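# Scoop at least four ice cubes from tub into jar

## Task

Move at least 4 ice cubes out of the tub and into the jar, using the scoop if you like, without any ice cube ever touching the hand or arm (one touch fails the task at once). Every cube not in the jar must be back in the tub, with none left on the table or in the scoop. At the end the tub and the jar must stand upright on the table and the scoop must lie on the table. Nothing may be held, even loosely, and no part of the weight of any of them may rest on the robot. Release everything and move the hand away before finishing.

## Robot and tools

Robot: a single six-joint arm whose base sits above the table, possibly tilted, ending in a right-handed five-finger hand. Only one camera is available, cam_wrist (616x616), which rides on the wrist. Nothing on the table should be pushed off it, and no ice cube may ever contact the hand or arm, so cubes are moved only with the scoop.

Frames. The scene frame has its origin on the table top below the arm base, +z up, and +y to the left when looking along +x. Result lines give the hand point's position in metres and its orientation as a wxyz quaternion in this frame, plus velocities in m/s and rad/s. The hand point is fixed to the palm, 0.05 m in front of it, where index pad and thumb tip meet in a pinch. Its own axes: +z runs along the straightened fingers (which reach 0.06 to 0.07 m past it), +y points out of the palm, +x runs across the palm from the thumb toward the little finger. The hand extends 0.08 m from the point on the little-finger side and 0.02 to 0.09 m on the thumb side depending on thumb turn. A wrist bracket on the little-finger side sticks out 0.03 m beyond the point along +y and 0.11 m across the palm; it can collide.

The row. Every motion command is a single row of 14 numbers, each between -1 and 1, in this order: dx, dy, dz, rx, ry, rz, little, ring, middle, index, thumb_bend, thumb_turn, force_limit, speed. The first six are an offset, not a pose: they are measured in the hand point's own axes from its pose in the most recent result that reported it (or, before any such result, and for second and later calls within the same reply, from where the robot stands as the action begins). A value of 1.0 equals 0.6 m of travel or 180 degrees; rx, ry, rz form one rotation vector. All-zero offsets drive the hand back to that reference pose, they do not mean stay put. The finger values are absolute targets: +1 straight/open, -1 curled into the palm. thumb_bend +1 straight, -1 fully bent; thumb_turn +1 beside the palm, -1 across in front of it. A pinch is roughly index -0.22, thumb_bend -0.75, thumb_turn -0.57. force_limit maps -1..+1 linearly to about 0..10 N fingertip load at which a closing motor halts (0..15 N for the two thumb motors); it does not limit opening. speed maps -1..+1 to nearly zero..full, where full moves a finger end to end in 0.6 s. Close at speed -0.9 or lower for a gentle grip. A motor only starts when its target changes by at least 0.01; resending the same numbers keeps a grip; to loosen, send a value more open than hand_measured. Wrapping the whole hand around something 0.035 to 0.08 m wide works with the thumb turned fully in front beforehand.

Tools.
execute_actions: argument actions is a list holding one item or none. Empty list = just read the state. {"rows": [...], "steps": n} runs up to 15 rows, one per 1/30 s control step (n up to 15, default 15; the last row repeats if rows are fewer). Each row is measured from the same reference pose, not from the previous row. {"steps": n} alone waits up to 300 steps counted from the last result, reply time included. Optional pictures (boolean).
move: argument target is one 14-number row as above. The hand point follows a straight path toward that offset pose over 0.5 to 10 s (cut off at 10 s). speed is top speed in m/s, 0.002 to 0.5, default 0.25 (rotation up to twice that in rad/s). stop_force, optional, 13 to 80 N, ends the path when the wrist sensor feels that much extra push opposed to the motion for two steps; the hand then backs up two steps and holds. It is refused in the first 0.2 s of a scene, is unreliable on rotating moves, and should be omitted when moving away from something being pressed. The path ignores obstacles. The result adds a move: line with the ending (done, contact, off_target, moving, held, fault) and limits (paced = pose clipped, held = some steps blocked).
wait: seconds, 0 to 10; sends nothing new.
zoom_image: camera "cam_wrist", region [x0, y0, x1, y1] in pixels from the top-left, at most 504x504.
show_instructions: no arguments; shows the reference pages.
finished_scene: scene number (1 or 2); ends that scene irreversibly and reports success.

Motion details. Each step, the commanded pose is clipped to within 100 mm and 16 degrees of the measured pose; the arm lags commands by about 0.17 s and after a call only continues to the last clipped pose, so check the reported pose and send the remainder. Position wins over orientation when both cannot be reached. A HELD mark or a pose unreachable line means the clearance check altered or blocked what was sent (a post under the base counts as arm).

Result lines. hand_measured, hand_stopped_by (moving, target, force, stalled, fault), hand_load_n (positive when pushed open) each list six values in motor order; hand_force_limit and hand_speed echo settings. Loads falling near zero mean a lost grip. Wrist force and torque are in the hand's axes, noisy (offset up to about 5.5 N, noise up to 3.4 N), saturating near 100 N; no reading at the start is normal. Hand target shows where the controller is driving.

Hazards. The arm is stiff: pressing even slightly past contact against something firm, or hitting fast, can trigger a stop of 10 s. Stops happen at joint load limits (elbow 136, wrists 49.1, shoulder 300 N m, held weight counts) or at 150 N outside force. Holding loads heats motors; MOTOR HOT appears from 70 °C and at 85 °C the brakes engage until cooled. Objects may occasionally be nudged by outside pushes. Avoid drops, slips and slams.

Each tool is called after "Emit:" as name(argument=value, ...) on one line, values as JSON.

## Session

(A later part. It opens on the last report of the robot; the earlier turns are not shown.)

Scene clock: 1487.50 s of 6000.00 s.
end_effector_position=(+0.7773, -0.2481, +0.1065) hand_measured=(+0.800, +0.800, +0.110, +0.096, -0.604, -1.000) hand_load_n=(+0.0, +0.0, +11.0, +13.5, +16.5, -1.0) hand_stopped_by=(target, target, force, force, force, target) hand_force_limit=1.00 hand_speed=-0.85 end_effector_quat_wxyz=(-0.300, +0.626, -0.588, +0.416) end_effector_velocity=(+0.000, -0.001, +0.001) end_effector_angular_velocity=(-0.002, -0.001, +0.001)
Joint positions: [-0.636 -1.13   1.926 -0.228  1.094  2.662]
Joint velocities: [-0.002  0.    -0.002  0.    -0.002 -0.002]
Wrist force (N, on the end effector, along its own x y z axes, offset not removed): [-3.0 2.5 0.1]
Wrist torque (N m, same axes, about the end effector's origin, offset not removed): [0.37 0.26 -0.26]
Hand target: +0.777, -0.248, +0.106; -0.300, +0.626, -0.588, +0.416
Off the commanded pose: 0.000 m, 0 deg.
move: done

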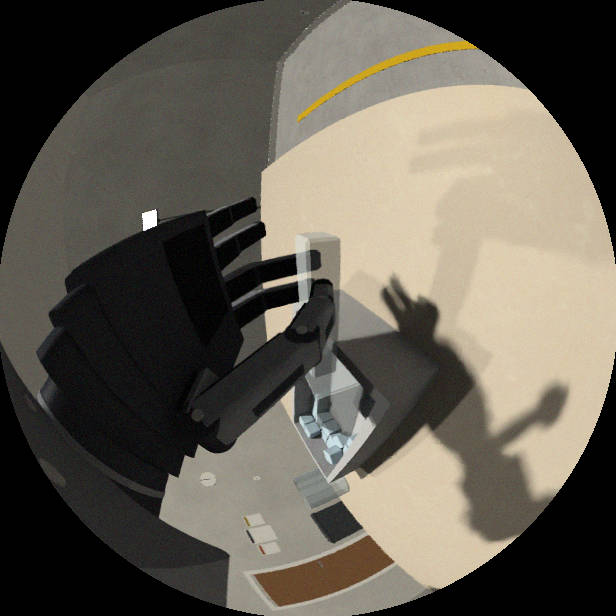

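Emit:
execute_actions(actions=[{"rows":[[0.25,0.037,0.022,0,0,0,0.8,0.8,-1,-1,-0.8,-1,1,-0.85]],"steps":15}], pictures=false)

Emit:
move(target=[-0.09,-0.09,-0.03,0,0.061,-0.106,0.8,0.8,-1,-1,-0.8,-1,1,-0.85], speed=0.08)

Emit:
zoom_image(camera="cam_wrist", region=[230,290,470,530])

Scene clock: 1496.07 s of 6000.00 s.
end_effector_position=(+0.7718, -0.3962, +0.1065) hand_measured=(+0.800, +0.800, +0.110, +0.096, -0.604, -1.000) hand_load_n=(+0.0, +0.0, +13.0, +11.0, +16.0, +2.0) hand_stopped_by=(target, target, force, force, force, target) hand_force_limit=1.00 hand_speed=-0.85 end_effector_quat_wxyz=(-0.299, +0.625, -0.588, +0.417) end_effector_velocity=(+0.008, -0.042, +0.001) end_effector_angular_velocity=(+0.002, +0.008, +0.014)
Joint positions: [-0.81  -1.034  1.774 -0.113  0.951  2.548]
Joint velocities: [-0.034  0.045 -0.08   0.065 -0.036 -0.039]
Wrist force (N, on the end effector, along its own x y z axes, offset not removed): [-4.6 0.9 -1.8]
Wrist torque (N m, same axes, about the end effector's origin, offset not removed): [0.30 0.27 -0.37]
Hand target: +0.772, -0.400, +0.106; -0.299, +0.626, -0.588, +0.416
Off the commanded pose: 0.004 m, 0 deg.
Steps of this call (steps 1 to 90: nothing new was sent; then 5.07 s passed at rest; steps 91 to 105: all 15 steps of this action). Readings (end_effector_position | what the end effector reports):
91: (+0.7772, -0.2489, +0.1063) | hand_measured=(+0.800, +0.800, +0.110, +0.096, -0.604, -1.000) hand_load_n=(+0.0, +0.0, +11.0, +13.5, +16.5, -1.0) hand_stopped_by=(target, target, force, force, force, target) hand_force_limit=1.00 hand_speed=-0.85
92: (+0.7774, -0.2559, +0.1053) | hand_measured=(+0.800, +0.800, +0.110, +0.096, -0.604, -1.000) hand_load_n=(+0.0, +0.0, +11.0, +13.5, +16.5, -0.5) hand_stopped_by=(target, target, force, force, force, target) hand_force_limit=1.00 hand_speed=-0.85
94: (+0.7755, -0.2935, +0.1060) | hand_measured=(+0.800, +0.800, +0.110, +0.096, -0.604, -1.000) hand_load_n=(+0.0, +0.0, +10.0, +15.5, +18.0, +8.0) hand_stopped_by=(target, target, force, force, force, target) hand_force_limit=1.00 hand_speed=-0.85
98: (+0.7702, -0.3621, +0.1072) | hand_measured=(+0.800, +0.800, +0.110, +0.096, -0.604, -1.000) hand_load_n=(+0.0, +0.0, +12.5, +12.0, +16.5, +2.0) hand_stopped_by=(target, target, force, force, force, target) hand_force_limit=1.00 hand_speed=-0.85
105: the state above

Scene clock: 1499.10 s of 6000.00 s.
end_effector_position=(+0.7849, -0.3378, +0.1524) hand_measured=(+0.800, +0.800, +0.110, +0.096, -0.604, -1.000) hand_load_n=(+0.0, +0.0, +12.5, +11.5, +16.5, +2.0) hand_stopped_by=(target, target, force, force, force, target) hand_force_limit=1.00 hand_speed=-0.85 end_effector_quat_wxyz=(-0.170, +0.672, -0.502, +0.518) end_effector_velocity=(+0.000, +0.002, +0.001) end_effector_angular_velocity=(-0.009, +0.001, -0.001)
Joint positions: [-0.65  -1.169  1.896 -0.277  1.236  2.37 ]
Joint velocities: [ 0.005 -0.003  0.002 -0.003  0.008 -0.005]
Wrist force (N, on the end effector, along its own x y z axes, offset not removed): [-2.2 0.1 0.6]
Wrist torque (N m, same axes, about the end effector's origin, offset not removed): [-0.01 0.06 -0.31]
Hand target: +0.785, -0.338, +0.153; -0.169, +0.672, -0.502, +0.518
Off the commanded pose: 0.000 m, 0 deg.
move: done

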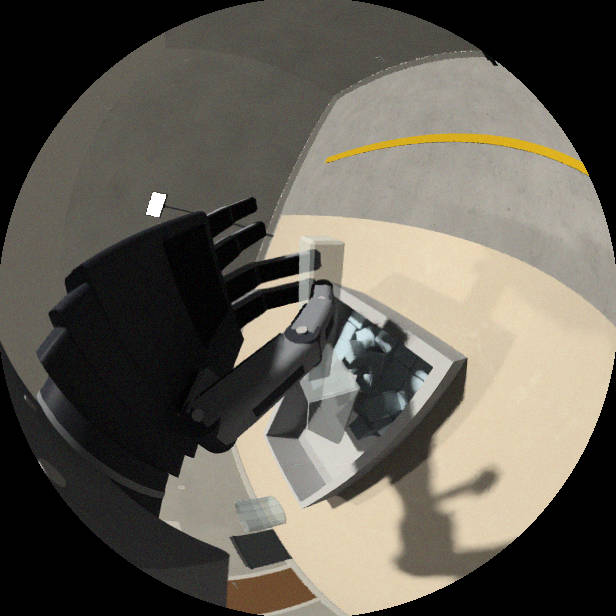

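Region (230, 290, 470, 530) of cam_wrist's 616x616 image, scaled by 2.100, with more detail than that image has.

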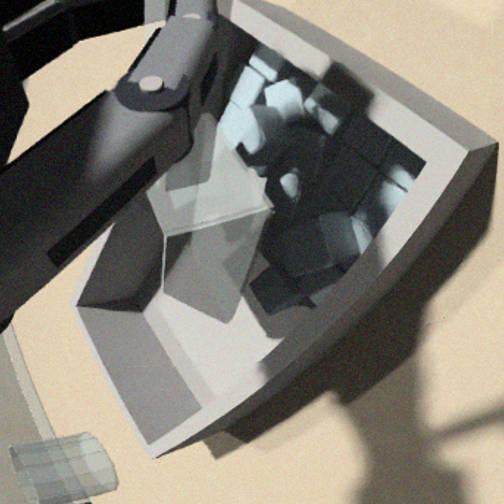

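Emit:
move(target=[-0.152,-0.133,-0.038,0,0,0,0.8,0.8,-0.9,-0.9,-0.8,-1,1,-0.85], speed=0.07)

Scene clock: 1510.33 s of 6000.00 s.
end_effector_position=(+0.8084, -0.2188, +0.1734) hand_measured=(+0.800, +0.800, +0.110, +0.096, -0.604, -1.000) hand_load_n=(+0.0, +0.0, +12.5, +12.0, +16.5, +2.0) hand_stopped_by=(target, target, force, force, force, target) hand_force_limit=1.00 hand_speed=-0.85 end_effector_quat_wxyz=(-0.170, +0.672, -0.502, +0.518) end_effector_velocity=(-0.000, +0.002, +0.001) end_effector_angular_velocity=(+0.001, +0.001, -0.001)
Joint positions: [-0.466 -1.218  1.919 -0.272  1.402  2.451]
Joint velocities: [ 0.003 -0.002  0.     0.002  0.004  0.002]
Wrist force (N, on the end effector, along its own x y z axes, offset not removed): [-1.7 0.2 0.7]
Wrist torque (N m, same axes, about the end effector's origin, offset not removed): [0.10 0.01 -0.23]
Hand target: +0.809, -0.219, +0.174; -0.170, +0.672, -0.502, +0.518
Off the commanded pose: 0.000 m, 0 deg.
After step 90, 6.07 s passed at rest.
move: done

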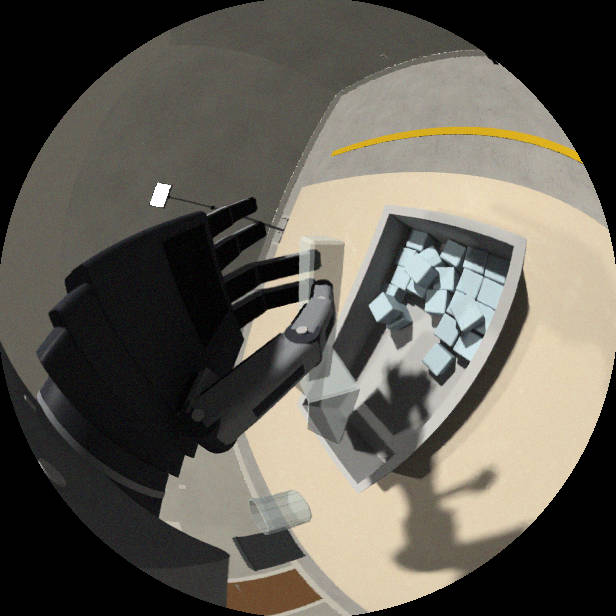

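Emit:
move(target=[-0.035,0.011,-0.032,0,0,0,0.8,0.8,-0.9,-0.9,-0.8,-1,1,-0.85], speed=0.04)

Emit:
execute_actions(actions=[{"rows":[[-0.14,-0.075,-0.043,0,0,0,0.8,0.8,-0.9,-0.9,-0.8,-1,1,-0.85]],"steps":15}], pictures=false)

Emit:
wait(seconds=0.5)

Scene clock: 1518.10 s of 6000.00 s.
end_effector_position=(+0.7894, -0.1984, +0.1654) hand_measured=(+0.800, +0.800, +0.110, +0.096, -0.604, -1.000) hand_load_n=(+0.0, +0.0, +12.5, +12.0, +17.0, +2.0) hand_stopped_by=(target, target, force, force, force, target) hand_force_limit=1.00 hand_speed=-0.85 end_effector_quat_wxyz=(-0.170, +0.672, -0.502, +0.518) end_effector_velocity=(-0.001, +0.001, -0.000) end_effector_angular_velocity=(+0.000, -0.001, -0.000)
Joint positions: [-0.451 -1.24   1.971 -0.302  1.416  2.457]
Joint velocities: [ 0.001 -0.001  0.002 -0.002  0.001  0.001]
Wrist force (N, on the end effector, along its own x y z axes, offset not removed): [0.6 2.2 1.2]
Wrist torque (N m, same axes, about the end effector's origin, offset not removed): [0.46 0.55 -0.46]
Hand target: +0.789, -0.198, +0.165; -0.170, +0.672, -0.502, +0.518
Off the commanded pose: 0.000 m, 0 deg.
After step 90, 3.67 s passed at rest.
move: done

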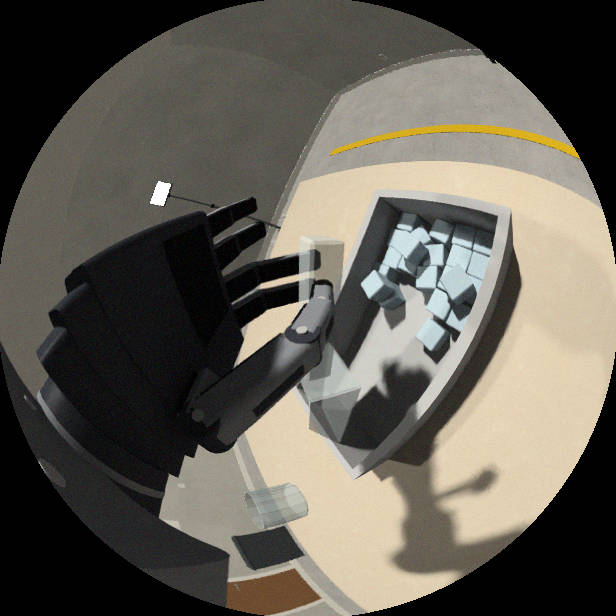

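Scene clock: 1518.60 s of 6000.00 s.
end_effector_position=(+0.7925, -0.1013, +0.1655) hand_measured=(+0.800, +0.800, +0.110, +0.096, -0.602, -1.000) hand_load_n=(+0.0, +0.0, +12.5, +16.0, +14.5, -2.5) hand_stopped_by=(target, target, force, force, force, target) hand_force_limit=1.00 hand_speed=-0.85 end_effector_quat_wxyz=(-0.170, +0.672, -0.502, +0.518) end_effector_velocity=(+0.003, +0.016, +0.001) end_effector_angular_velocity=(-0.001, +0.001, -0.006)
Joint positions: [-0.293 -1.254  1.99  -0.313  1.559  2.523]
Joint velocities: [ 0.032  0.003 -0.007  0.003  0.035  0.014]
Wrist force (N, on the end effector, along its own x y z axes, offset not removed): [-1.8 0.0 0.9]
Wrist torque (N m, same axes, about the end effector's origin, offset not removed): [0.21 0.32 -0.18]
Hand target: +0.793, -0.100, +0.165; -0.170, +0.672, -0.502, +0.518
Off the commanded pose: 0.002 m, 0 deg.
Steps of this call (steps 1 to 15: all 15 steps of this action). Readings (end_effector_position | what the end effector reports):
1: (+0.7893, -0.1978, +0.1654) | hand_measured=(+0.800, +0.800, +0.110, +0.096, -0.604, -1.000) hand_load_n=(+0.0, +0.0, +12.5, +12.0, +17.0, +2.0) hand_stopped_by=(target, target, force, force, force, target) hand_force_limit=1.00 hand_speed=-0.85
2: (+0.7885, -0.1911, +0.1656) | hand_measured=(+0.800, +0.800, +0.110, +0.096, -0.604, -1.000) hand_load_n=(+0.0, +0.0, +12.5, +12.0, +17.0, +2.0) hand_stopped_by=(target, target, force, force, force, target) hand_force_limit=1.00 hand_speed=-0.85
4: (+0.7884, -0.1573, +0.1651) | hand_measured=(+0.800, +0.800, +0.110, +0.096, -0.604, -1.000) hand_load_n=(+0.0, +0.0, +13.0, +10.5, +17.5, -1.5) hand_stopped_by=(target, target, force, force, force, target) hand_force_limit=1.00 hand_speed=-0.85
8: (+0.7904, -0.1160, +0.1652) | hand_measured=(+0.800, +0.800, +0.110, +0.096, -0.602, -1.000) hand_load_n=(+0.0, +0.0, +13.0, +15.5, +13.5, -3.0) hand_stopped_by=(target, target, force, force, force, target) hand_force_limit=1.00 hand_speed=-0.85
15: the state above

Scene clock: 1519.10 s of 6000.00 s.
end_effector_position=(+0.7928, -0.0997, +0.1655) hand_measured=(+0.800, +0.800, +0.110, +0.096, -0.602, -1.000) hand_load_n=(+0.0, +0.0, +12.5, +16.0, +14.5, -2.5) hand_stopped_by=(target, target, force, force, force, target) hand_force_limit=1.00 hand_speed=-0.85 end_effector_quat_wxyz=(-0.170, +0.672, -0.502, +0.518) end_effector_velocity=(-0.000, +0.000, -0.000) end_effector_angular_velocity=(-0.000, -0.001, -0.000)
Joint positions: [-0.29  -1.253  1.989 -0.313  1.562  2.524]
Joint velocities: [ 0.     0.     0.001 -0.002  0.    -0.   ]
Wrist force (N, on the end effector, along its own x y z axes, offset not removed): [-1.1 0.2 -1.6]
Wrist torque (N m, same axes, about the end effector's origin, offset not removed): [0.43 0.44 -0.16]
Hand target: +0.793, -0.100, +0.165; -0.170, +0.672, -0.502, +0.518
Off the commanded pose: 0.000 m, 0 deg.
Steps of this call (steps 1 to 15: nothing new was sent). Readings (end_effector_position | what the end effector reports):
1: (+0.7926, -0.1009, +0.1655) | hand_measured=(+0.800, +0.800, +0.110, +0.096, -0.602, -1.000) hand_load_n=(+0.0, +0.0, +12.5, +16.0, +14.5, -2.5) hand_stopped_by=(target, target, force, force, force, target) hand_force_limit=1.00 hand_speed=-0.85
2: (+0.7926, -0.1005, +0.1655) | hand_measured=(+0.800, +0.800, +0.110, +0.096, -0.602, -1.000) hand_load_n=(+0.0, +0.0, +12.5, +16.0, +14.5, -2.5) hand_stopped_by=(target, target, force, force, force, target) hand_force_limit=1.00 hand_speed=-0.85
4: (+0.7927, -0.1001, +0.1655) | hand_measured=(+0.800, +0.800, +0.110, +0.096, -0.602, -1.000) hand_load_n=(+0.0, +0.0, +12.5, +16.0, +14.5, -2.5) hand_stopped_by=(target, target, force, force, force, target) hand_force_limit=1.00 hand_speed=-0.85
8: (+0.7928, -0.0998, +0.1655) | hand_measured=(+0.800, +0.800, +0.110, +0.096, -0.602, -1.000) hand_load_n=(+0.0, +0.0, +12.5, +16.0, +14.5, -2.5) hand_stopped_by=(target, target, force, force, force, target) hand_force_limit=1.00 hand_speed=-0.85
15: the state above

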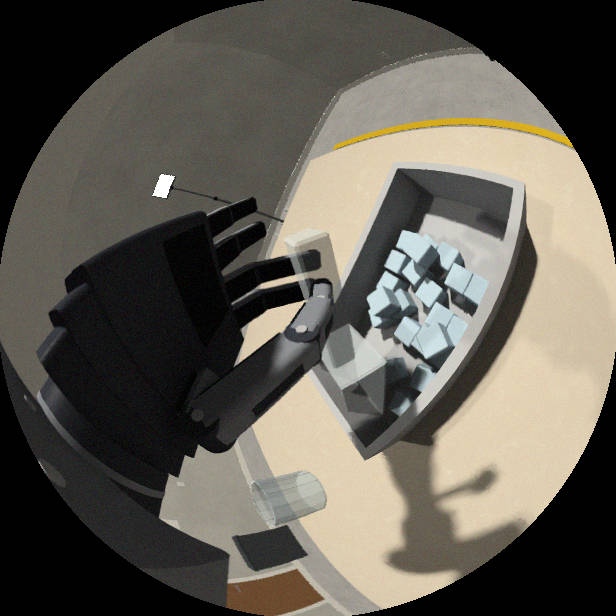

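Emit:
move(target=[0.07,-0.06,-0.035,0,0,0,0.8,0.8,-1,-1,-0.9,-1,1,-0.85], speed=0.1)

Emit:
move(target=[0.31,0.16,0.11,0,0,0,0.8,0.8,-1,-1,-0.9,-1,1,-0.85], speed=0.15)

Emit:
move(target=[-0.027,0.037,0.021,0,0,0,0.8,0.8,-1,-1,-0.9,-1,1,-0.85], speed=0.05)

Emit:
zoom_image(camera="cam_wrist", region=[230,290,470,530])

Scene clock: 1529.90 s of 6000.00 s.
end_effector_position=(+0.7909, -0.1134, +0.2228) hand_measured=(+0.800, +0.800, +0.110, +0.096, -0.606, -1.000) hand_load_n=(+0.0, +0.0, +13.0, +16.0, +14.0, -2.5) hand_stopped_by=(target, target, force, force, force, target) hand_force_limit=1.00 hand_speed=-0.85 end_effector_quat_wxyz=(-0.170, +0.672, -0.502, +0.518) end_effector_velocity=(-0.000, -0.000, +0.002) end_effector_angular_velocity=(-0.000, -0.001, +0.001)
Joint positions: [-0.314 -1.319  1.951 -0.209  1.541  2.515]
Joint velocities: [-0.001 -0.003 -0.001  0.003 -0.001 -0.   ]
Wrist force (N, on the end effector, along its own x y z axes, offset not removed): [-4.1 2.8 0.8]
Wrist torque (N m, same axes, about the end effector's origin, offset not removed): [0.42 0.42 -0.32]
Hand target: +0.791, -0.113, +0.223; -0.170, +0.672, -0.502, +0.518
Off the commanded pose: 0.000 m, 0 deg.
After step 90, 6.77 s passed at rest.
move: done

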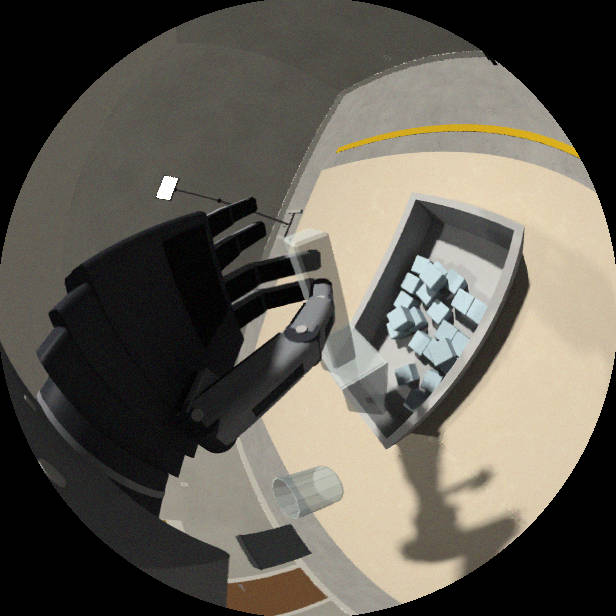

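Scene clock: 1531.87 s of 6000.00 s.
end_effector_position=(+0.7929, -0.3327, +0.2217) hand_measured=(+0.800, +0.800, +0.110, +0.096, -0.606, -1.000) hand_load_n=(+0.0, +0.0, +13.0, +16.0, +14.0, -2.5) hand_stopped_by=(target, target, force, force, force, target) hand_force_limit=1.00 hand_speed=-0.85 end_effector_quat_wxyz=(-0.170, +0.672, -0.502, +0.518) end_effector_velocity=(+0.001, -0.002, +0.001) end_effector_angular_velocity=(-0.001, -0.002, +0.001)
Joint positions: [-0.635 -1.234  1.839 -0.157  1.25   2.377]
Joint velocities: [-0.002  0.001 -0.004  0.001 -0.003 -0.001]
Wrist force (N, on the end effector, along its own x y z axes, offset not removed): [-3.0 0.4 -0.6]
Wrist torque (N m, same axes, about the end effector's origin, offset not removed): [0.10 0.19 -0.35]
Hand target: +0.793, -0.333, +0.222; -0.170, +0.672, -0.502, +0.518
Off the commanded pose: 0.000 m, 0 deg.
move: done

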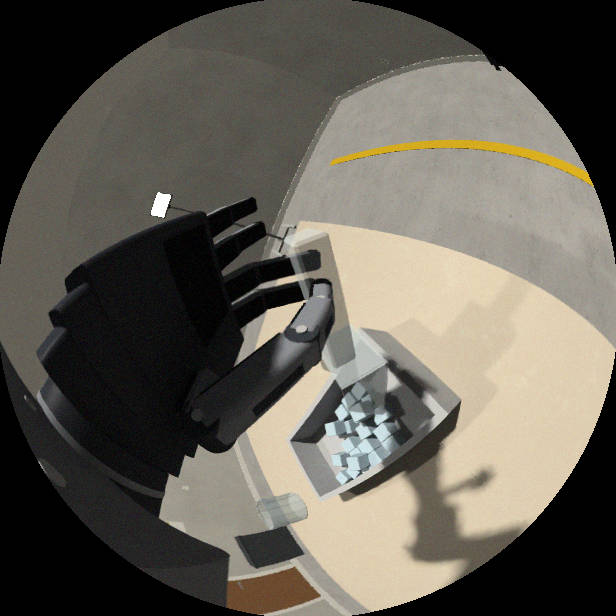

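Scene clock: 1532.83 s of 6000.00 s.
end_effector_position=(+0.7934, -0.3324, +0.1917) hand_measured=(+0.800, +0.800, +0.110, +0.096, -0.606, -1.000) hand_load_n=(+0.0, +0.0, +13.0, +16.0, +14.0, -2.5) hand_stopped_by=(target, target, force, force, force, target) hand_force_limit=1.00 hand_speed=-0.85 end_effector_quat_wxyz=(-0.170, +0.672, -0.502, +0.518) end_effector_velocity=(+0.000, +0.000, -0.002) end_effector_angular_velocity=(+0.000, -0.000, -0.000)
Joint positions: [-0.634 -1.204  1.86  -0.208  1.25   2.377]
Joint velocities: [ 0.     0.002  0.002 -0.004  0.     0.   ]
Wrist force (N, on the end effector, along its own x y z axes, offset not removed): [-1.9 2.4 2.1]
Wrist torque (N m, same axes, about the end effector's origin, offset not removed): [0.28 -0.05 -0.17]
Hand target: +0.793, -0.332, +0.191; -0.170, +0.672, -0.502, +0.518
Off the commanded pose: 0.000 m, 0 deg.
move: done

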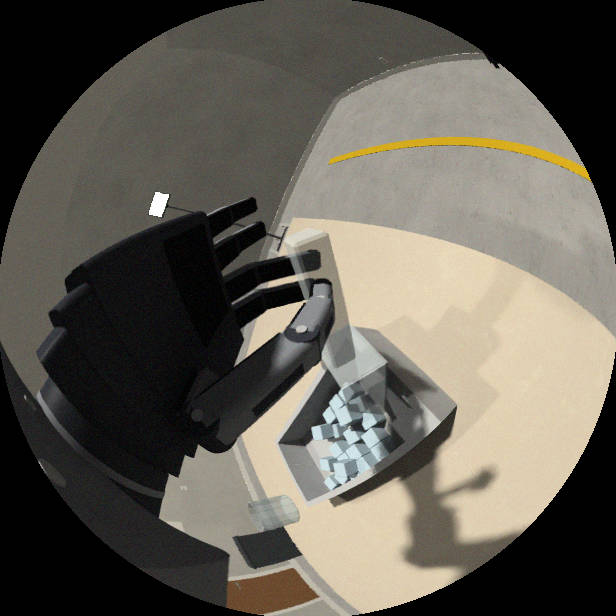

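Region (230, 290, 470, 530) of cam_wrist's 616x616 image, scaled by 2.100, with more detail than that image has.

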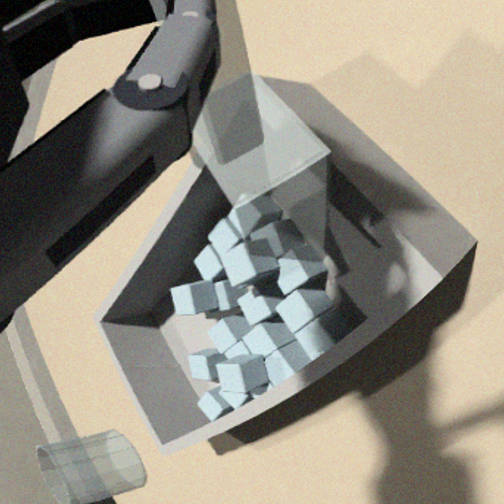

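Emit:
move(target=[-0.095,0.052,0.03,0,0,0,0.8,0.8,-1,-1,-0.9,-1,1,-0.85], speed=0.04)

Emit:
move(target=[-0.1,-0.052,-0.03,0,0,0,0.8,0.8,-0.9,-0.9,-0.8,-1,1,-0.85], speed=0.05)

Emit:
zoom_image(camera="cam_wrist", region=[230,310,450,530])

Scene clock: 1543.73 s of 6000.00 s.
end_effector_position=(+0.7957, -0.3029, +0.1313) hand_measured=(+0.800, +0.800, +0.110, +0.096, -0.604, -1.000) hand_load_n=(+0.0, +0.0, +10.0, +14.5, +16.5, -2.0) hand_stopped_by=(target, target, force, force, force, target) hand_force_limit=1.00 hand_speed=-0.85 end_effector_quat_wxyz=(-0.170, +0.672, -0.502, +0.518) end_effector_velocity=(-0.000, +0.001, -0.000) end_effector_angular_velocity=(-0.001, -0.002, +0.000)
Joint positions: [-0.594 -1.15   1.915 -0.323  1.286  2.395]
Joint velocities: [ 0.001 -0.001  0.002 -0.004  0.001  0.001]
Wrist force (N, on the end effector, along its own x y z axes, offset not removed): [-0.8 1.0 0.3]
Wrist torque (N m, same axes, about the end effector's origin, offset not removed): [0.55 0.21 0.07]
Hand target: +0.796, -0.303, +0.131; -0.170, +0.672, -0.502, +0.518
Off the commanded pose: 0.000 m, 0 deg.
After step 90, 5.87 s passed at rest.
move: done

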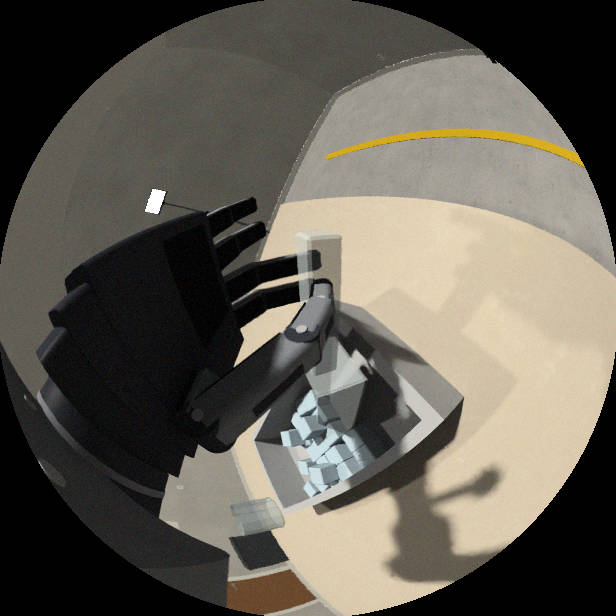

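Scene clock: 1545.50 s of 6000.00 s.
end_effector_position=(+0.7980, -0.2332, +0.1305) hand_measured=(+0.800, +0.800, +0.110, +0.096, -0.604, -1.000) hand_load_n=(+0.0, +0.0, +9.0, +16.0, +17.0, -0.5) hand_stopped_by=(target, target, force, force, force, target) hand_force_limit=1.00 hand_speed=-0.85 end_effector_quat_wxyz=(-0.170, +0.672, -0.502, +0.518) end_effector_velocity=(+0.000, +0.002, +0.000) end_effector_angular_velocity=(-0.001, +0.000, +0.000)
Joint positions: [-0.496 -1.176  1.957 -0.35   1.375  2.438]
Joint velocities: [ 0.004 -0.001  0.     0.     0.003  0.001]
Wrist force (N, on the end effector, along its own x y z axes, offset not removed): [2.1 -1.2 -0.8]
Wrist torque (N m, same axes, about the end effector's origin, offset not removed): [0.33 -0.07 0.24]
Hand target: +0.798, -0.233, +0.130; -0.170, +0.672, -0.502, +0.518
Off the commanded pose: 0.000 m, 0 deg.
move: done

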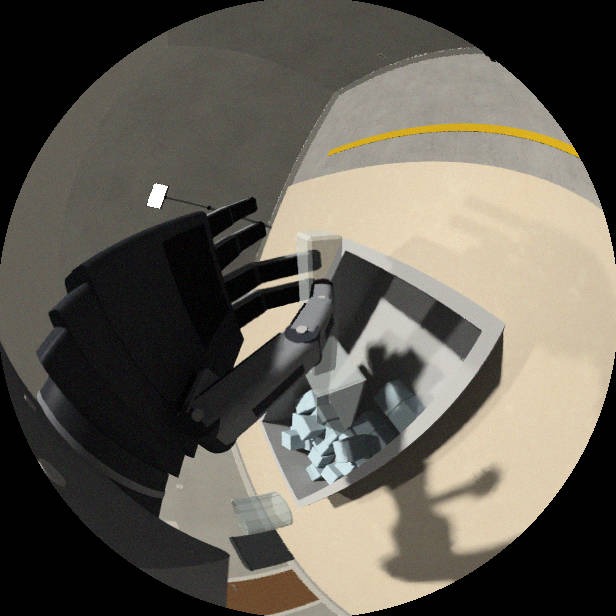

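Region (230, 310, 450, 530) of cam_wrist's 616x616 image, scaled by 2.291, with more detail than that image has.

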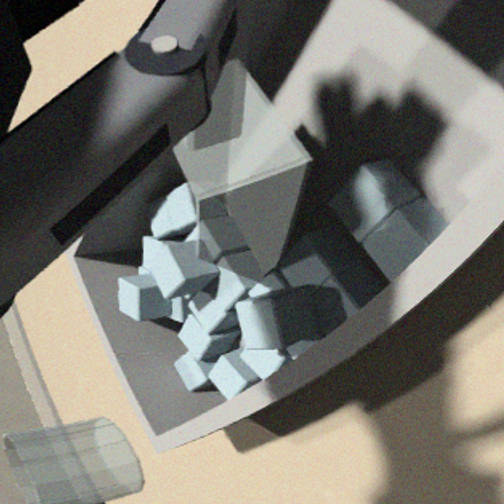

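Emit:
move(target=[-0.057,-0.031,-0.018,0,0,0,0.8,0.8,-0.9,-0.9,-0.8,-1,1,-0.85], speed=0.03)

Emit:
zoom_image(camera="cam_wrist", region=[230,310,450,530])

Scene clock: 1552.23 s of 6000.00 s.
end_effector_position=(+0.7992, -0.1930, +0.1308) hand_measured=(+0.800, +0.800, +0.110, +0.096, -0.604, -1.000) hand_load_n=(+0.0, +0.0, +10.0, +14.5, +17.5, -2.0) hand_stopped_by=(target, target, force, force, force, target) hand_force_limit=1.00 hand_speed=-0.85 end_effector_quat_wxyz=(-0.170, +0.672, -0.502, +0.518) end_effector_velocity=(-0.000, +0.002, +0.001) end_effector_angular_velocity=(-0.001, -0.001, +0.000)
Joint positions: [-0.435 -1.187  1.974 -0.359  1.43   2.464]
Joint velocities: [ 0.003 -0.002  0.002 -0.001  0.003  0.001]
Wrist force (N, on the end effector, along its own x y z axes, offset not removed): [3.2 -1.0 0.4]
Wrist torque (N m, same axes, about the end effector's origin, offset not removed): [0.28 0.19 0.07]
Hand target: +0.799, -0.193, +0.131; -0.170, +0.672, -0.502, +0.518
Off the commanded pose: 0.000 m, 0 deg.
After step 90, 2.07 s passed at rest.
move: done

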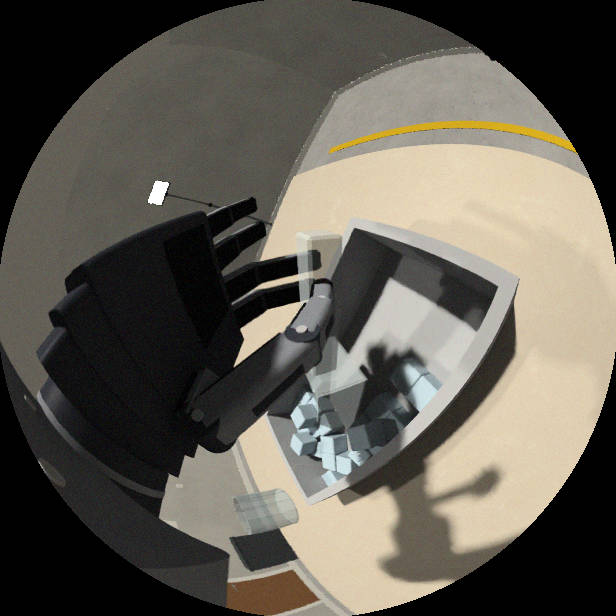

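Region (230, 310, 450, 530) of cam_wrist's 616x616 image, scaled by 2.291, with more detail than that image has.

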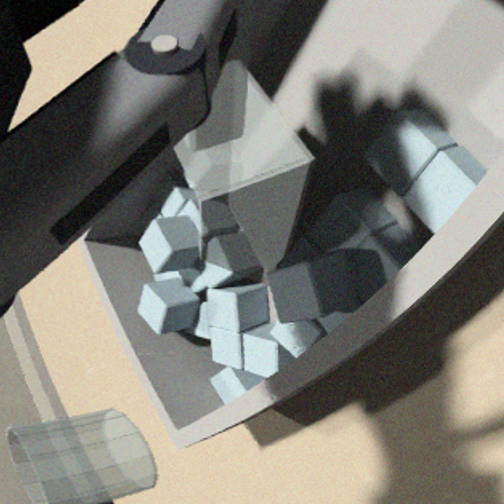

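Emit:
move(target=[-0.04,0.014,0.008,0,-0.022,0.038,0.8,0.8,-0.9,-0.9,-0.8,-1,1,-0.85], speed=0.025)

Emit:
zoom_image(camera="cam_wrist", region=[240,320,440,520])

Scene clock: 1562.37 s of 6000.00 s.
end_effector_position=(+0.8001, -0.1778, +0.1101) hand_measured=(+0.800, +0.800, +0.110, +0.096, -0.604, -1.000) hand_load_n=(+0.0, +0.0, +10.5, +13.5, +17.0, -3.5) hand_stopped_by=(target, target, force, force, force, target) hand_force_limit=1.00 hand_speed=-0.85 end_effector_quat_wxyz=(-0.217, +0.658, -0.535, +0.483) end_effector_velocity=(-0.000, +0.001, -0.001) end_effector_angular_velocity=(+0.009, -0.000, -0.000)
Joint positions: [-0.449 -1.16   1.968 -0.338  1.362  2.569]
Joint velocities: [-0.001  0.001  0.001  0.001 -0.005  0.007]
Wrist force (N, on the end effector, along its own x y z axes, offset not removed): [2.0 -2.1 -0.6]
Wrist torque (N m, same axes, about the end effector's origin, offset not removed): [0.10 0.14 -0.05]
Hand target: +0.800, -0.178, +0.110; -0.218, +0.658, -0.535, +0.483
Off the commanded pose: 0.000 m, 0 deg.
After step 90, 4.13 s passed at rest.
move: done

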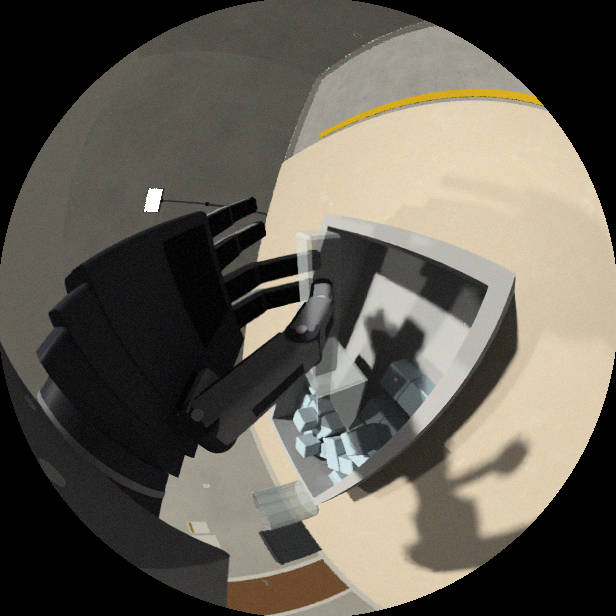

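Region (240, 320, 440, 520) of cam_wrist's 616x616 image, scaled by 2.520, with more detail than that image has.

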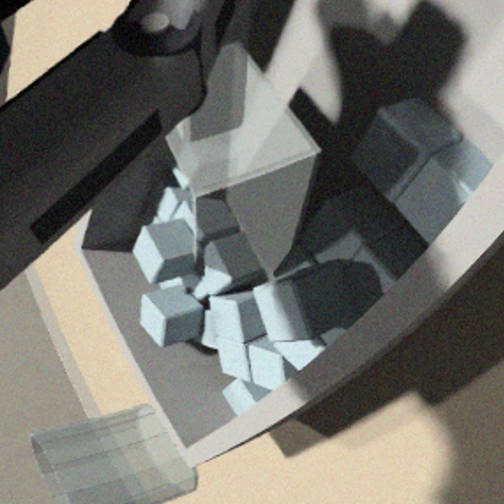

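Emit:
execute_actions(actions=[{"rows":[[-0.076,-0.029,-0.017,0,0,0,0.8,0.8,-0.9,-0.9,-0.8,-1,1,-0.85]],"steps":15}])

Emit:
zoom_image(camera="cam_wrist", region=[240,320,440,520])

Scene clock: 1566.67 s of 6000.00 s.
end_effector_position=(+0.8016, -0.1286, +0.1102) hand_measured=(+0.800, +0.800, +0.110, +0.096, -0.602, -1.000) hand_load_n=(+0.0, +0.0, +10.0, +15.5, +16.0, -3.0) hand_stopped_by=(target, target, force, force, force, target) hand_force_limit=1.00 hand_speed=-0.85 end_effector_quat_wxyz=(-0.217, +0.658, -0.535, +0.483) end_effector_velocity=(+0.001, +0.007, -0.000) end_effector_angular_velocity=(-0.000, +0.000, -0.002)
Joint positions: [-0.372 -1.17   1.983 -0.35   1.431  2.605]
Joint velocities: [ 0.012 -0.     0.    -0.001  0.012  0.006]
Wrist force (N, on the end effector, along its own x y z axes, offset not removed): [-1.7 -0.6 -1.2]
Wrist torque (N m, same axes, about the end effector's origin, offset not removed): [0.32 0.26 -0.05]
Hand target: +0.802, -0.128, +0.110; -0.217, +0.658, -0.535, +0.483
Off the commanded pose: 0.001 m, 0 deg.
Steps of this call (steps 1 to 90: nothing new was sent; then 0.80 s passed at rest; steps 91 to 105: all 15 steps of this action). Readings (end_effector_position | what the end effector reports):
91: (+0.8001, -0.1773, +0.1100) | hand_measured=(+0.800, +0.800, +0.110, +0.096, -0.604, -1.000) hand_load_n=(+0.0, +0.0, +10.5, +13.5, +17.0, -3.5) hand_stopped_by=(target, target, force, force, force, target) hand_force_limit=1.00 hand_speed=-0.85
92: (+0.8000, -0.1719, +0.1102) | hand_measured=(+0.800, +0.800, +0.110, +0.096, -0.604, -1.000) hand_load_n=(+0.0, +0.0, +10.5, +13.5, +17.0, -3.5) hand_stopped_by=(target, target, force, force, force, target) hand_force_limit=1.00 hand_speed=-0.85
94: (+0.8002, -0.1530, +0.1100) | hand_measured=(+0.800, +0.800, +0.110, +0.096, -0.602, -1.000) hand_load_n=(+0.0, +0.0, +11.0, +13.5, +17.0, -5.0) hand_stopped_by=(target, target, force, force, force, target) hand_force_limit=1.00 hand_speed=-0.85
98: (+0.8010, -0.1348, +0.1100) | hand_measured=(+0.800, +0.800, +0.110, +0.096, -0.602, -1.000) hand_load_n=(+0.0, +0.0, +10.0, +15.0, +16.5, -3.5) hand_stopped_by=(target, target, force, force, force, target) hand_force_limit=1.00 hand_speed=-0.85
105: the state above

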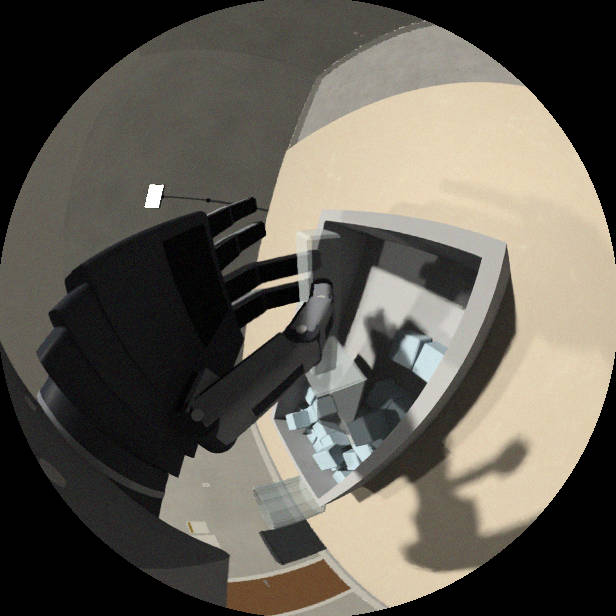

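Region (240, 320, 440, 520) of cam_wrist's 616x616 image, scaled by 2.520, with more detail than that image has.

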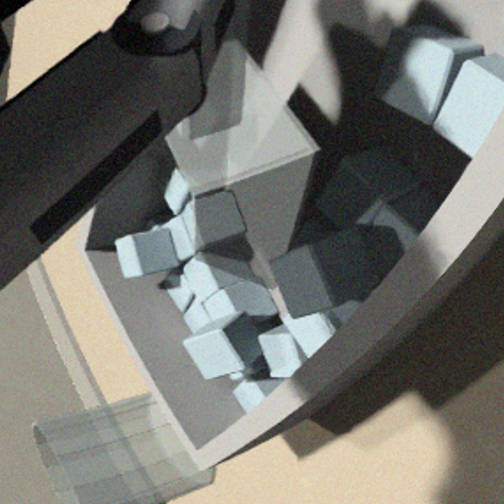

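Broke the jam; force is low. Continue.

Emit:
execute_actions(actions=[{"rows":[[-0.06,-0.023,-0.013,0,0,0,0.8,0.8,-0.9,-0.9,-0.8,-1,1,-0.85]],"steps":15}])

Emit:
zoom_image(camera="cam_wrist", region=[240,320,440,520])

Scene clock: 1572.17 s of 6000.00 s.
end_effector_position=(+0.8029, -0.0898, +0.1101) hand_measured=(+0.800, +0.800, +0.110, +0.096, -0.602, -1.000) hand_load_n=(+0.0, +0.0, +11.0, +14.0, +17.0, -3.5) hand_stopped_by=(target, target, force, force, force, target) hand_force_limit=1.00 hand_speed=-0.85 end_effector_quat_wxyz=(-0.217, +0.658, -0.535, +0.483) end_effector_velocity=(+0.001, +0.005, +0.001) end_effector_angular_velocity=(-0.002, -0.001, -0.001)
Joint positions: [-0.309 -1.174  1.989 -0.355  1.487  2.633]
Joint velocities: [ 0.009 -0.001 -0.001 -0.     0.009  0.003]
Wrist force (N, on the end effector, along its own x y z axes, offset not removed): [4.3 1.2 0.4]
Wrist torque (N m, same axes, about the end effector's origin, offset not removed): [0.55 -0.01 0.04]
Hand target: +0.803, -0.089, +0.110; -0.217, +0.658, -0.535, +0.483
Off the commanded pose: 0.001 m, 0 deg.
Steps of this call (steps 1 to 90: nothing new was sent; then 2.00 s passed at rest; steps 91 to 105: all 15 steps of this action). Readings (end_effector_position | what the end effector reports):
91: (+0.8016, -0.1275, +0.1102) | hand_measured=(+0.800, +0.800, +0.110, +0.096, -0.602, -1.000) hand_load_n=(+0.0, +0.0, +10.0, +15.5, +16.0, -3.0) hand_stopped_by=(target, target, force, force, force, target) hand_force_limit=1.00 hand_speed=-0.85
92: (+0.8016, -0.1228, +0.1102) | hand_measured=(+0.800, +0.800, +0.110, +0.096, -0.602, -1.000) hand_load_n=(+0.0, +0.0, +10.0, +15.5, +16.0, -3.0) hand_stopped_by=(target, target, force, force, force, target) hand_force_limit=1.00 hand_speed=-0.85
94: (+0.8020, -0.1082, +0.1102) | hand_measured=(+0.800, +0.800, +0.110, +0.096, -0.602, -1.000) hand_load_n=(+0.0, +0.0, +9.5, +16.0, +16.0, -2.5) hand_stopped_by=(target, target, force, force, force, target) hand_force_limit=1.00 hand_speed=-0.85
98: (+0.8025, -0.0944, +0.1101) | hand_measured=(+0.800, +0.800, +0.110, +0.096, -0.602, -1.000) hand_load_n=(+0.0, +0.0, +11.0, +14.5, +15.5, -3.0) hand_stopped_by=(target, target, force, force, force, target) hand_force_limit=1.00 hand_speed=-0.85
105: the state above

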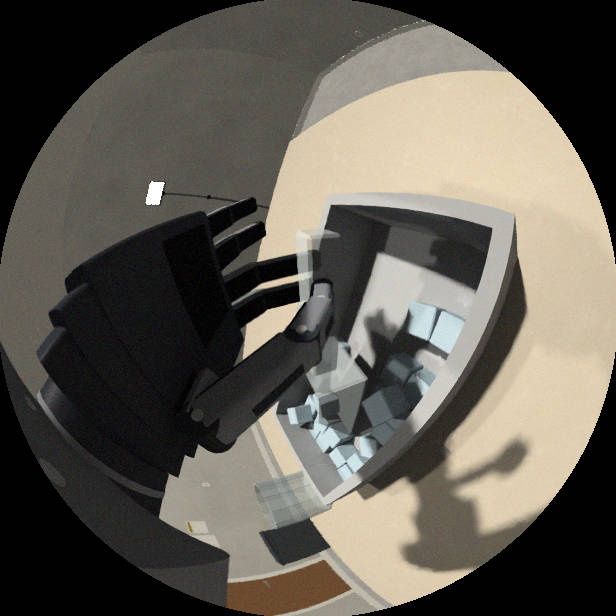

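Region (240, 320, 440, 520) of cam_wrist's 616x616 image, scaled by 2.520, with more detail than that image has.

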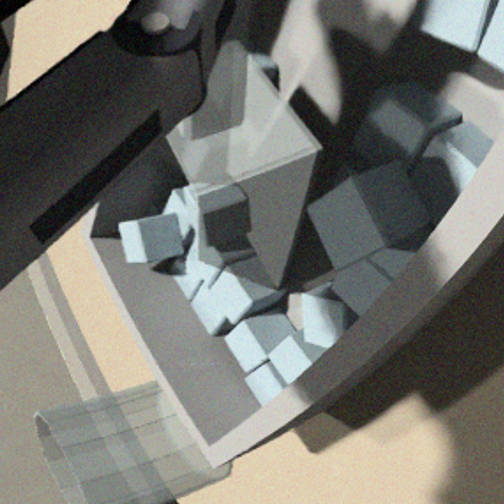

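Emit:
move(target=[0.005,0.016,-0.024,0,0,0,0.8,0.8,-0.9,-0.9,-0.8,-1,1,-0.85], speed=0.02)

Emit:
execute_actions(actions=[{"rows":[[-0.045,-0.017,-0.01,0,0,0,0.8,0.8,-0.9,-0.9,-0.8,-1,1,-0.85]],"steps":15}])

Emit:
zoom_image(camera="cam_wrist", region=[240,320,440,520])

Scene clock: 1581.13 s of 6000.00 s.
end_effector_position=(+0.7857, -0.0924, +0.1100) hand_measured=(+0.800, +0.800, +0.110, +0.096, -0.602, -1.000) hand_load_n=(+0.0, +0.0, +9.5, +16.5, +16.0, -1.0) hand_stopped_by=(target, target, force, force, force, target) hand_force_limit=1.00 hand_speed=-0.85 end_effector_quat_wxyz=(-0.217, +0.658, -0.535, +0.483) end_effector_velocity=(-0.002, -0.000, -0.000) end_effector_angular_velocity=(-0.000, +0.000, +0.000)
Joint positions: [-0.324 -1.195  2.023 -0.367  1.474  2.626]
Joint velocities: [-0.002 -0.002  0.003 -0.001 -0.002 -0.001]
Wrist force (N, on the end effector, along its own x y z axes, offset not removed): [-1.2 -0.1 -0.1]
Wrist torque (N m, same axes, about the end effector's origin, offset not removed): [0.35 -0.02 0.15]
Hand target: +0.785, -0.092, +0.110; -0.217, +0.658, -0.535, +0.483
Off the commanded pose: 0.000 m, 0 deg.
After step 90, 4.80 s passed at rest.
move: done

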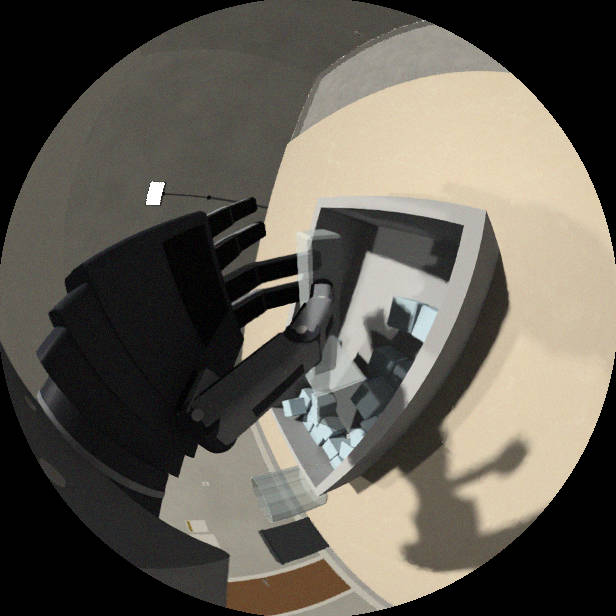

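Scene clock: 1581.63 s of 6000.00 s.
end_effector_position=(+0.7865, -0.0633, +0.1099) hand_measured=(+0.800, +0.800, +0.110, +0.096, -0.602, -1.000) hand_load_n=(+0.0, +0.0, +10.5, +15.0, +16.0, -2.5) hand_stopped_by=(target, target, force, force, force, target) hand_force_limit=1.00 hand_speed=-0.85 end_effector_quat_wxyz=(-0.218, +0.658, -0.535, +0.483) end_effector_velocity=(+0.002, +0.004, +0.001) end_effector_angular_velocity=(+0.000, -0.003, -0.001)
Joint positions: [-0.275 -1.196  2.024 -0.369  1.518  2.649]
Joint velocities: [ 0.007  0.    -0.003 -0.     0.007  0.004]
Wrist force (N, on the end effector, along its own x y z axes, offset not removed): [0.1 -0.2 0.5]
Wrist torque (N m, same axes, about the end effector's origin, offset not removed): [0.18 0.06 0.01]
Hand target: +0.787, -0.063, +0.110; -0.217, +0.658, -0.535, +0.483
Off the commanded pose: 0.000 m, 0 deg.
Steps of this call (steps 1 to 15: all 15 steps of this action). Readings (end_effector_position | what the end effector reports):
1: (+0.7856, -0.0921, +0.1100) | hand_measured=(+0.800, +0.800, +0.110, +0.096, -0.602, -1.000) hand_load_n=(+0.0, +0.0, +9.5, +16.5, +16.0, -1.0) hand_stopped_by=(target, target, force, force, force, target) hand_force_limit=1.00 hand_speed=-0.85
2: (+0.7857, -0.0882, +0.1100) | hand_measured=(+0.800, +0.800, +0.110, +0.096, -0.602, -1.000) hand_load_n=(+0.0, +0.0, +9.5, +16.5, +16.0, -1.5) hand_stopped_by=(target, target, force, force, force, target) hand_force_limit=1.00 hand_speed=-0.85
4: (+0.7859, -0.0771, +0.1099) | hand_measured=(+0.800, +0.800, +0.110, +0.096, -0.602, -1.000) hand_load_n=(+0.0, +0.0, +10.0, +14.5, +17.0, -3.0) hand_stopped_by=(target, target, force, force, force, target) hand_force_limit=1.00 hand_speed=-0.85
8: (+0.7861, -0.0667, +0.1099) | hand_measured=(+0.800, +0.800, +0.110, +0.096, -0.602, -1.000) hand_load_n=(+0.0, +0.0, +10.5, +15.0, +16.0, -2.5) hand_stopped_by=(target, target, force, force, force, target) hand_force_limit=1.00 hand_speed=-0.85
15: the state above

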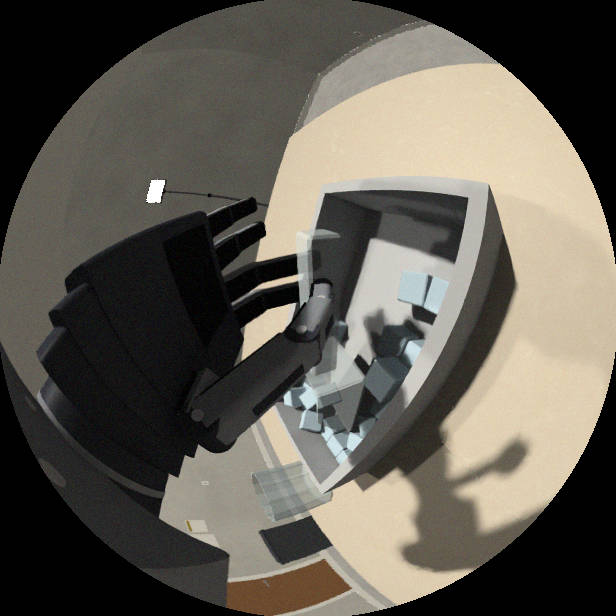

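Region (240, 320, 440, 520) of cam_wrist's 616x616 image, scaled by 2.520, with more detail than that image has.

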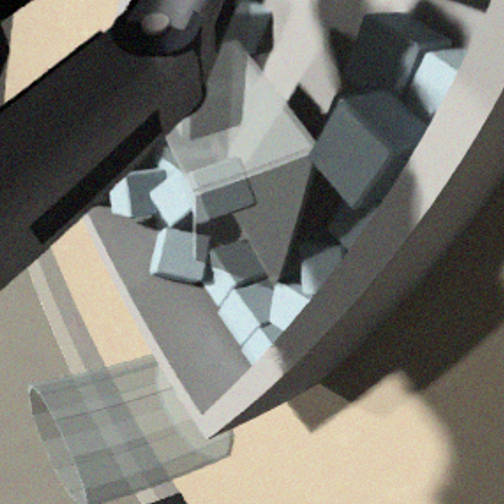

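Progress. Push more.

Emit:
execute_actions(actions=[{"rows":[[-0.035,-0.013,-0.008,0,0,0,0.8,0.8,-0.9,-0.9,-0.8,-1,1,-0.85]],"steps":15}])

Emit:
zoom_image(camera="cam_wrist", region=[240,320,440,520])

Scene clock: 1587.37 s of 6000.00 s.
end_effector_position=(+0.7870, -0.0407, +0.1099) hand_measured=(+0.800, +0.800, +0.110, +0.096, -0.602, -1.000) hand_load_n=(+0.0, +0.0, +10.5, +14.0, +17.0, -3.5) hand_stopped_by=(target, target, force, force, force, target) hand_force_limit=1.00 hand_speed=-0.85 end_effector_quat_wxyz=(-0.218, +0.658, -0.535, +0.483) end_effector_velocity=(-0.000, +0.003, -0.001) end_effector_angular_velocity=(-0.001, +0.001, +0.000)
Joint positions: [-0.236 -1.195  2.024 -0.37   1.553  2.666]
Joint velocities: [ 0.005  0.001 -0.    -0.     0.005  0.001]
Wrist force (N, on the end effector, along its own x y z axes, offset not removed): [1.5 -0.1 1.6]
Wrist torque (N m, same axes, about the end effector's origin, offset not removed): [0.26 0.35 -0.19]
Hand target: +0.787, -0.040, +0.110; -0.218, +0.658, -0.535, +0.483
Off the commanded pose: 0.000 m, 0 deg.
Steps of this call (steps 1 to 90: nothing new was sent; then 2.23 s passed at rest; steps 91 to 105: all 15 steps of this action). Readings (end_effector_position | what the end effector reports):
91: (+0.7866, -0.0626, +0.1099) | hand_measured=(+0.800, +0.800, +0.110, +0.096, -0.602, -1.000) hand_load_n=(+0.0, +0.0, +10.5, +15.0, +16.0, -2.5) hand_stopped_by=(target, target, force, force, force, target) hand_force_limit=1.00 hand_speed=-0.85
92: (+0.7866, -0.0593, +0.1099) | hand_measured=(+0.800, +0.800, +0.110, +0.096, -0.602, -1.000) hand_load_n=(+0.0, +0.0, +10.5, +15.0, +16.0, -3.0) hand_stopped_by=(target, target, force, force, force, target) hand_force_limit=1.00 hand_speed=-0.85
94: (+0.7867, -0.0509, +0.1099) | hand_measured=(+0.800, +0.800, +0.110, +0.096, -0.602, -1.000) hand_load_n=(+0.0, +0.0, +10.5, +15.0, +16.0, -2.5) hand_stopped_by=(target, target, force, force, force, target) hand_force_limit=1.00 hand_speed=-0.85
98: (+0.7868, -0.0432, +0.1098) | hand_measured=(+0.800, +0.800, +0.110, +0.096, -0.602, -1.000) hand_load_n=(+0.0, +0.0, +10.5, +15.0, +16.0, -3.0) hand_stopped_by=(target, target, force, force, force, target) hand_force_limit=1.00 hand_speed=-0.85
105: the state above

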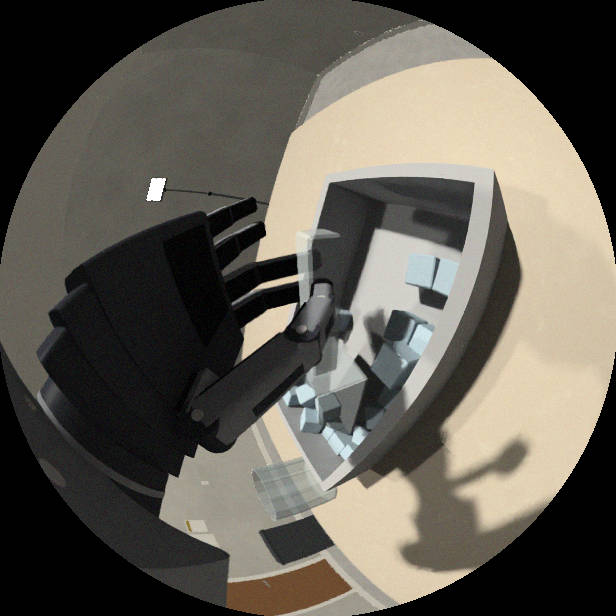

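Region (240, 320, 440, 520) of cam_wrist's 616x616 image, scaled by 2.520, with more detail than that image has.

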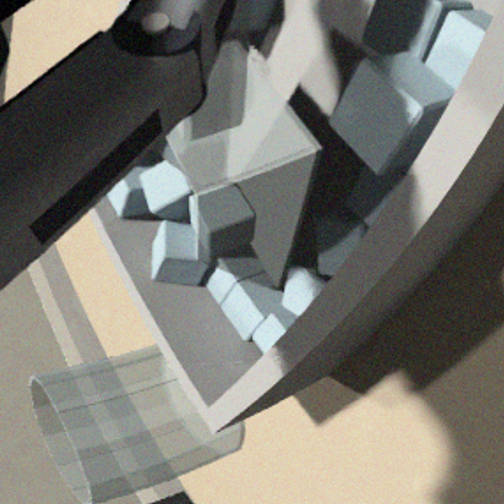

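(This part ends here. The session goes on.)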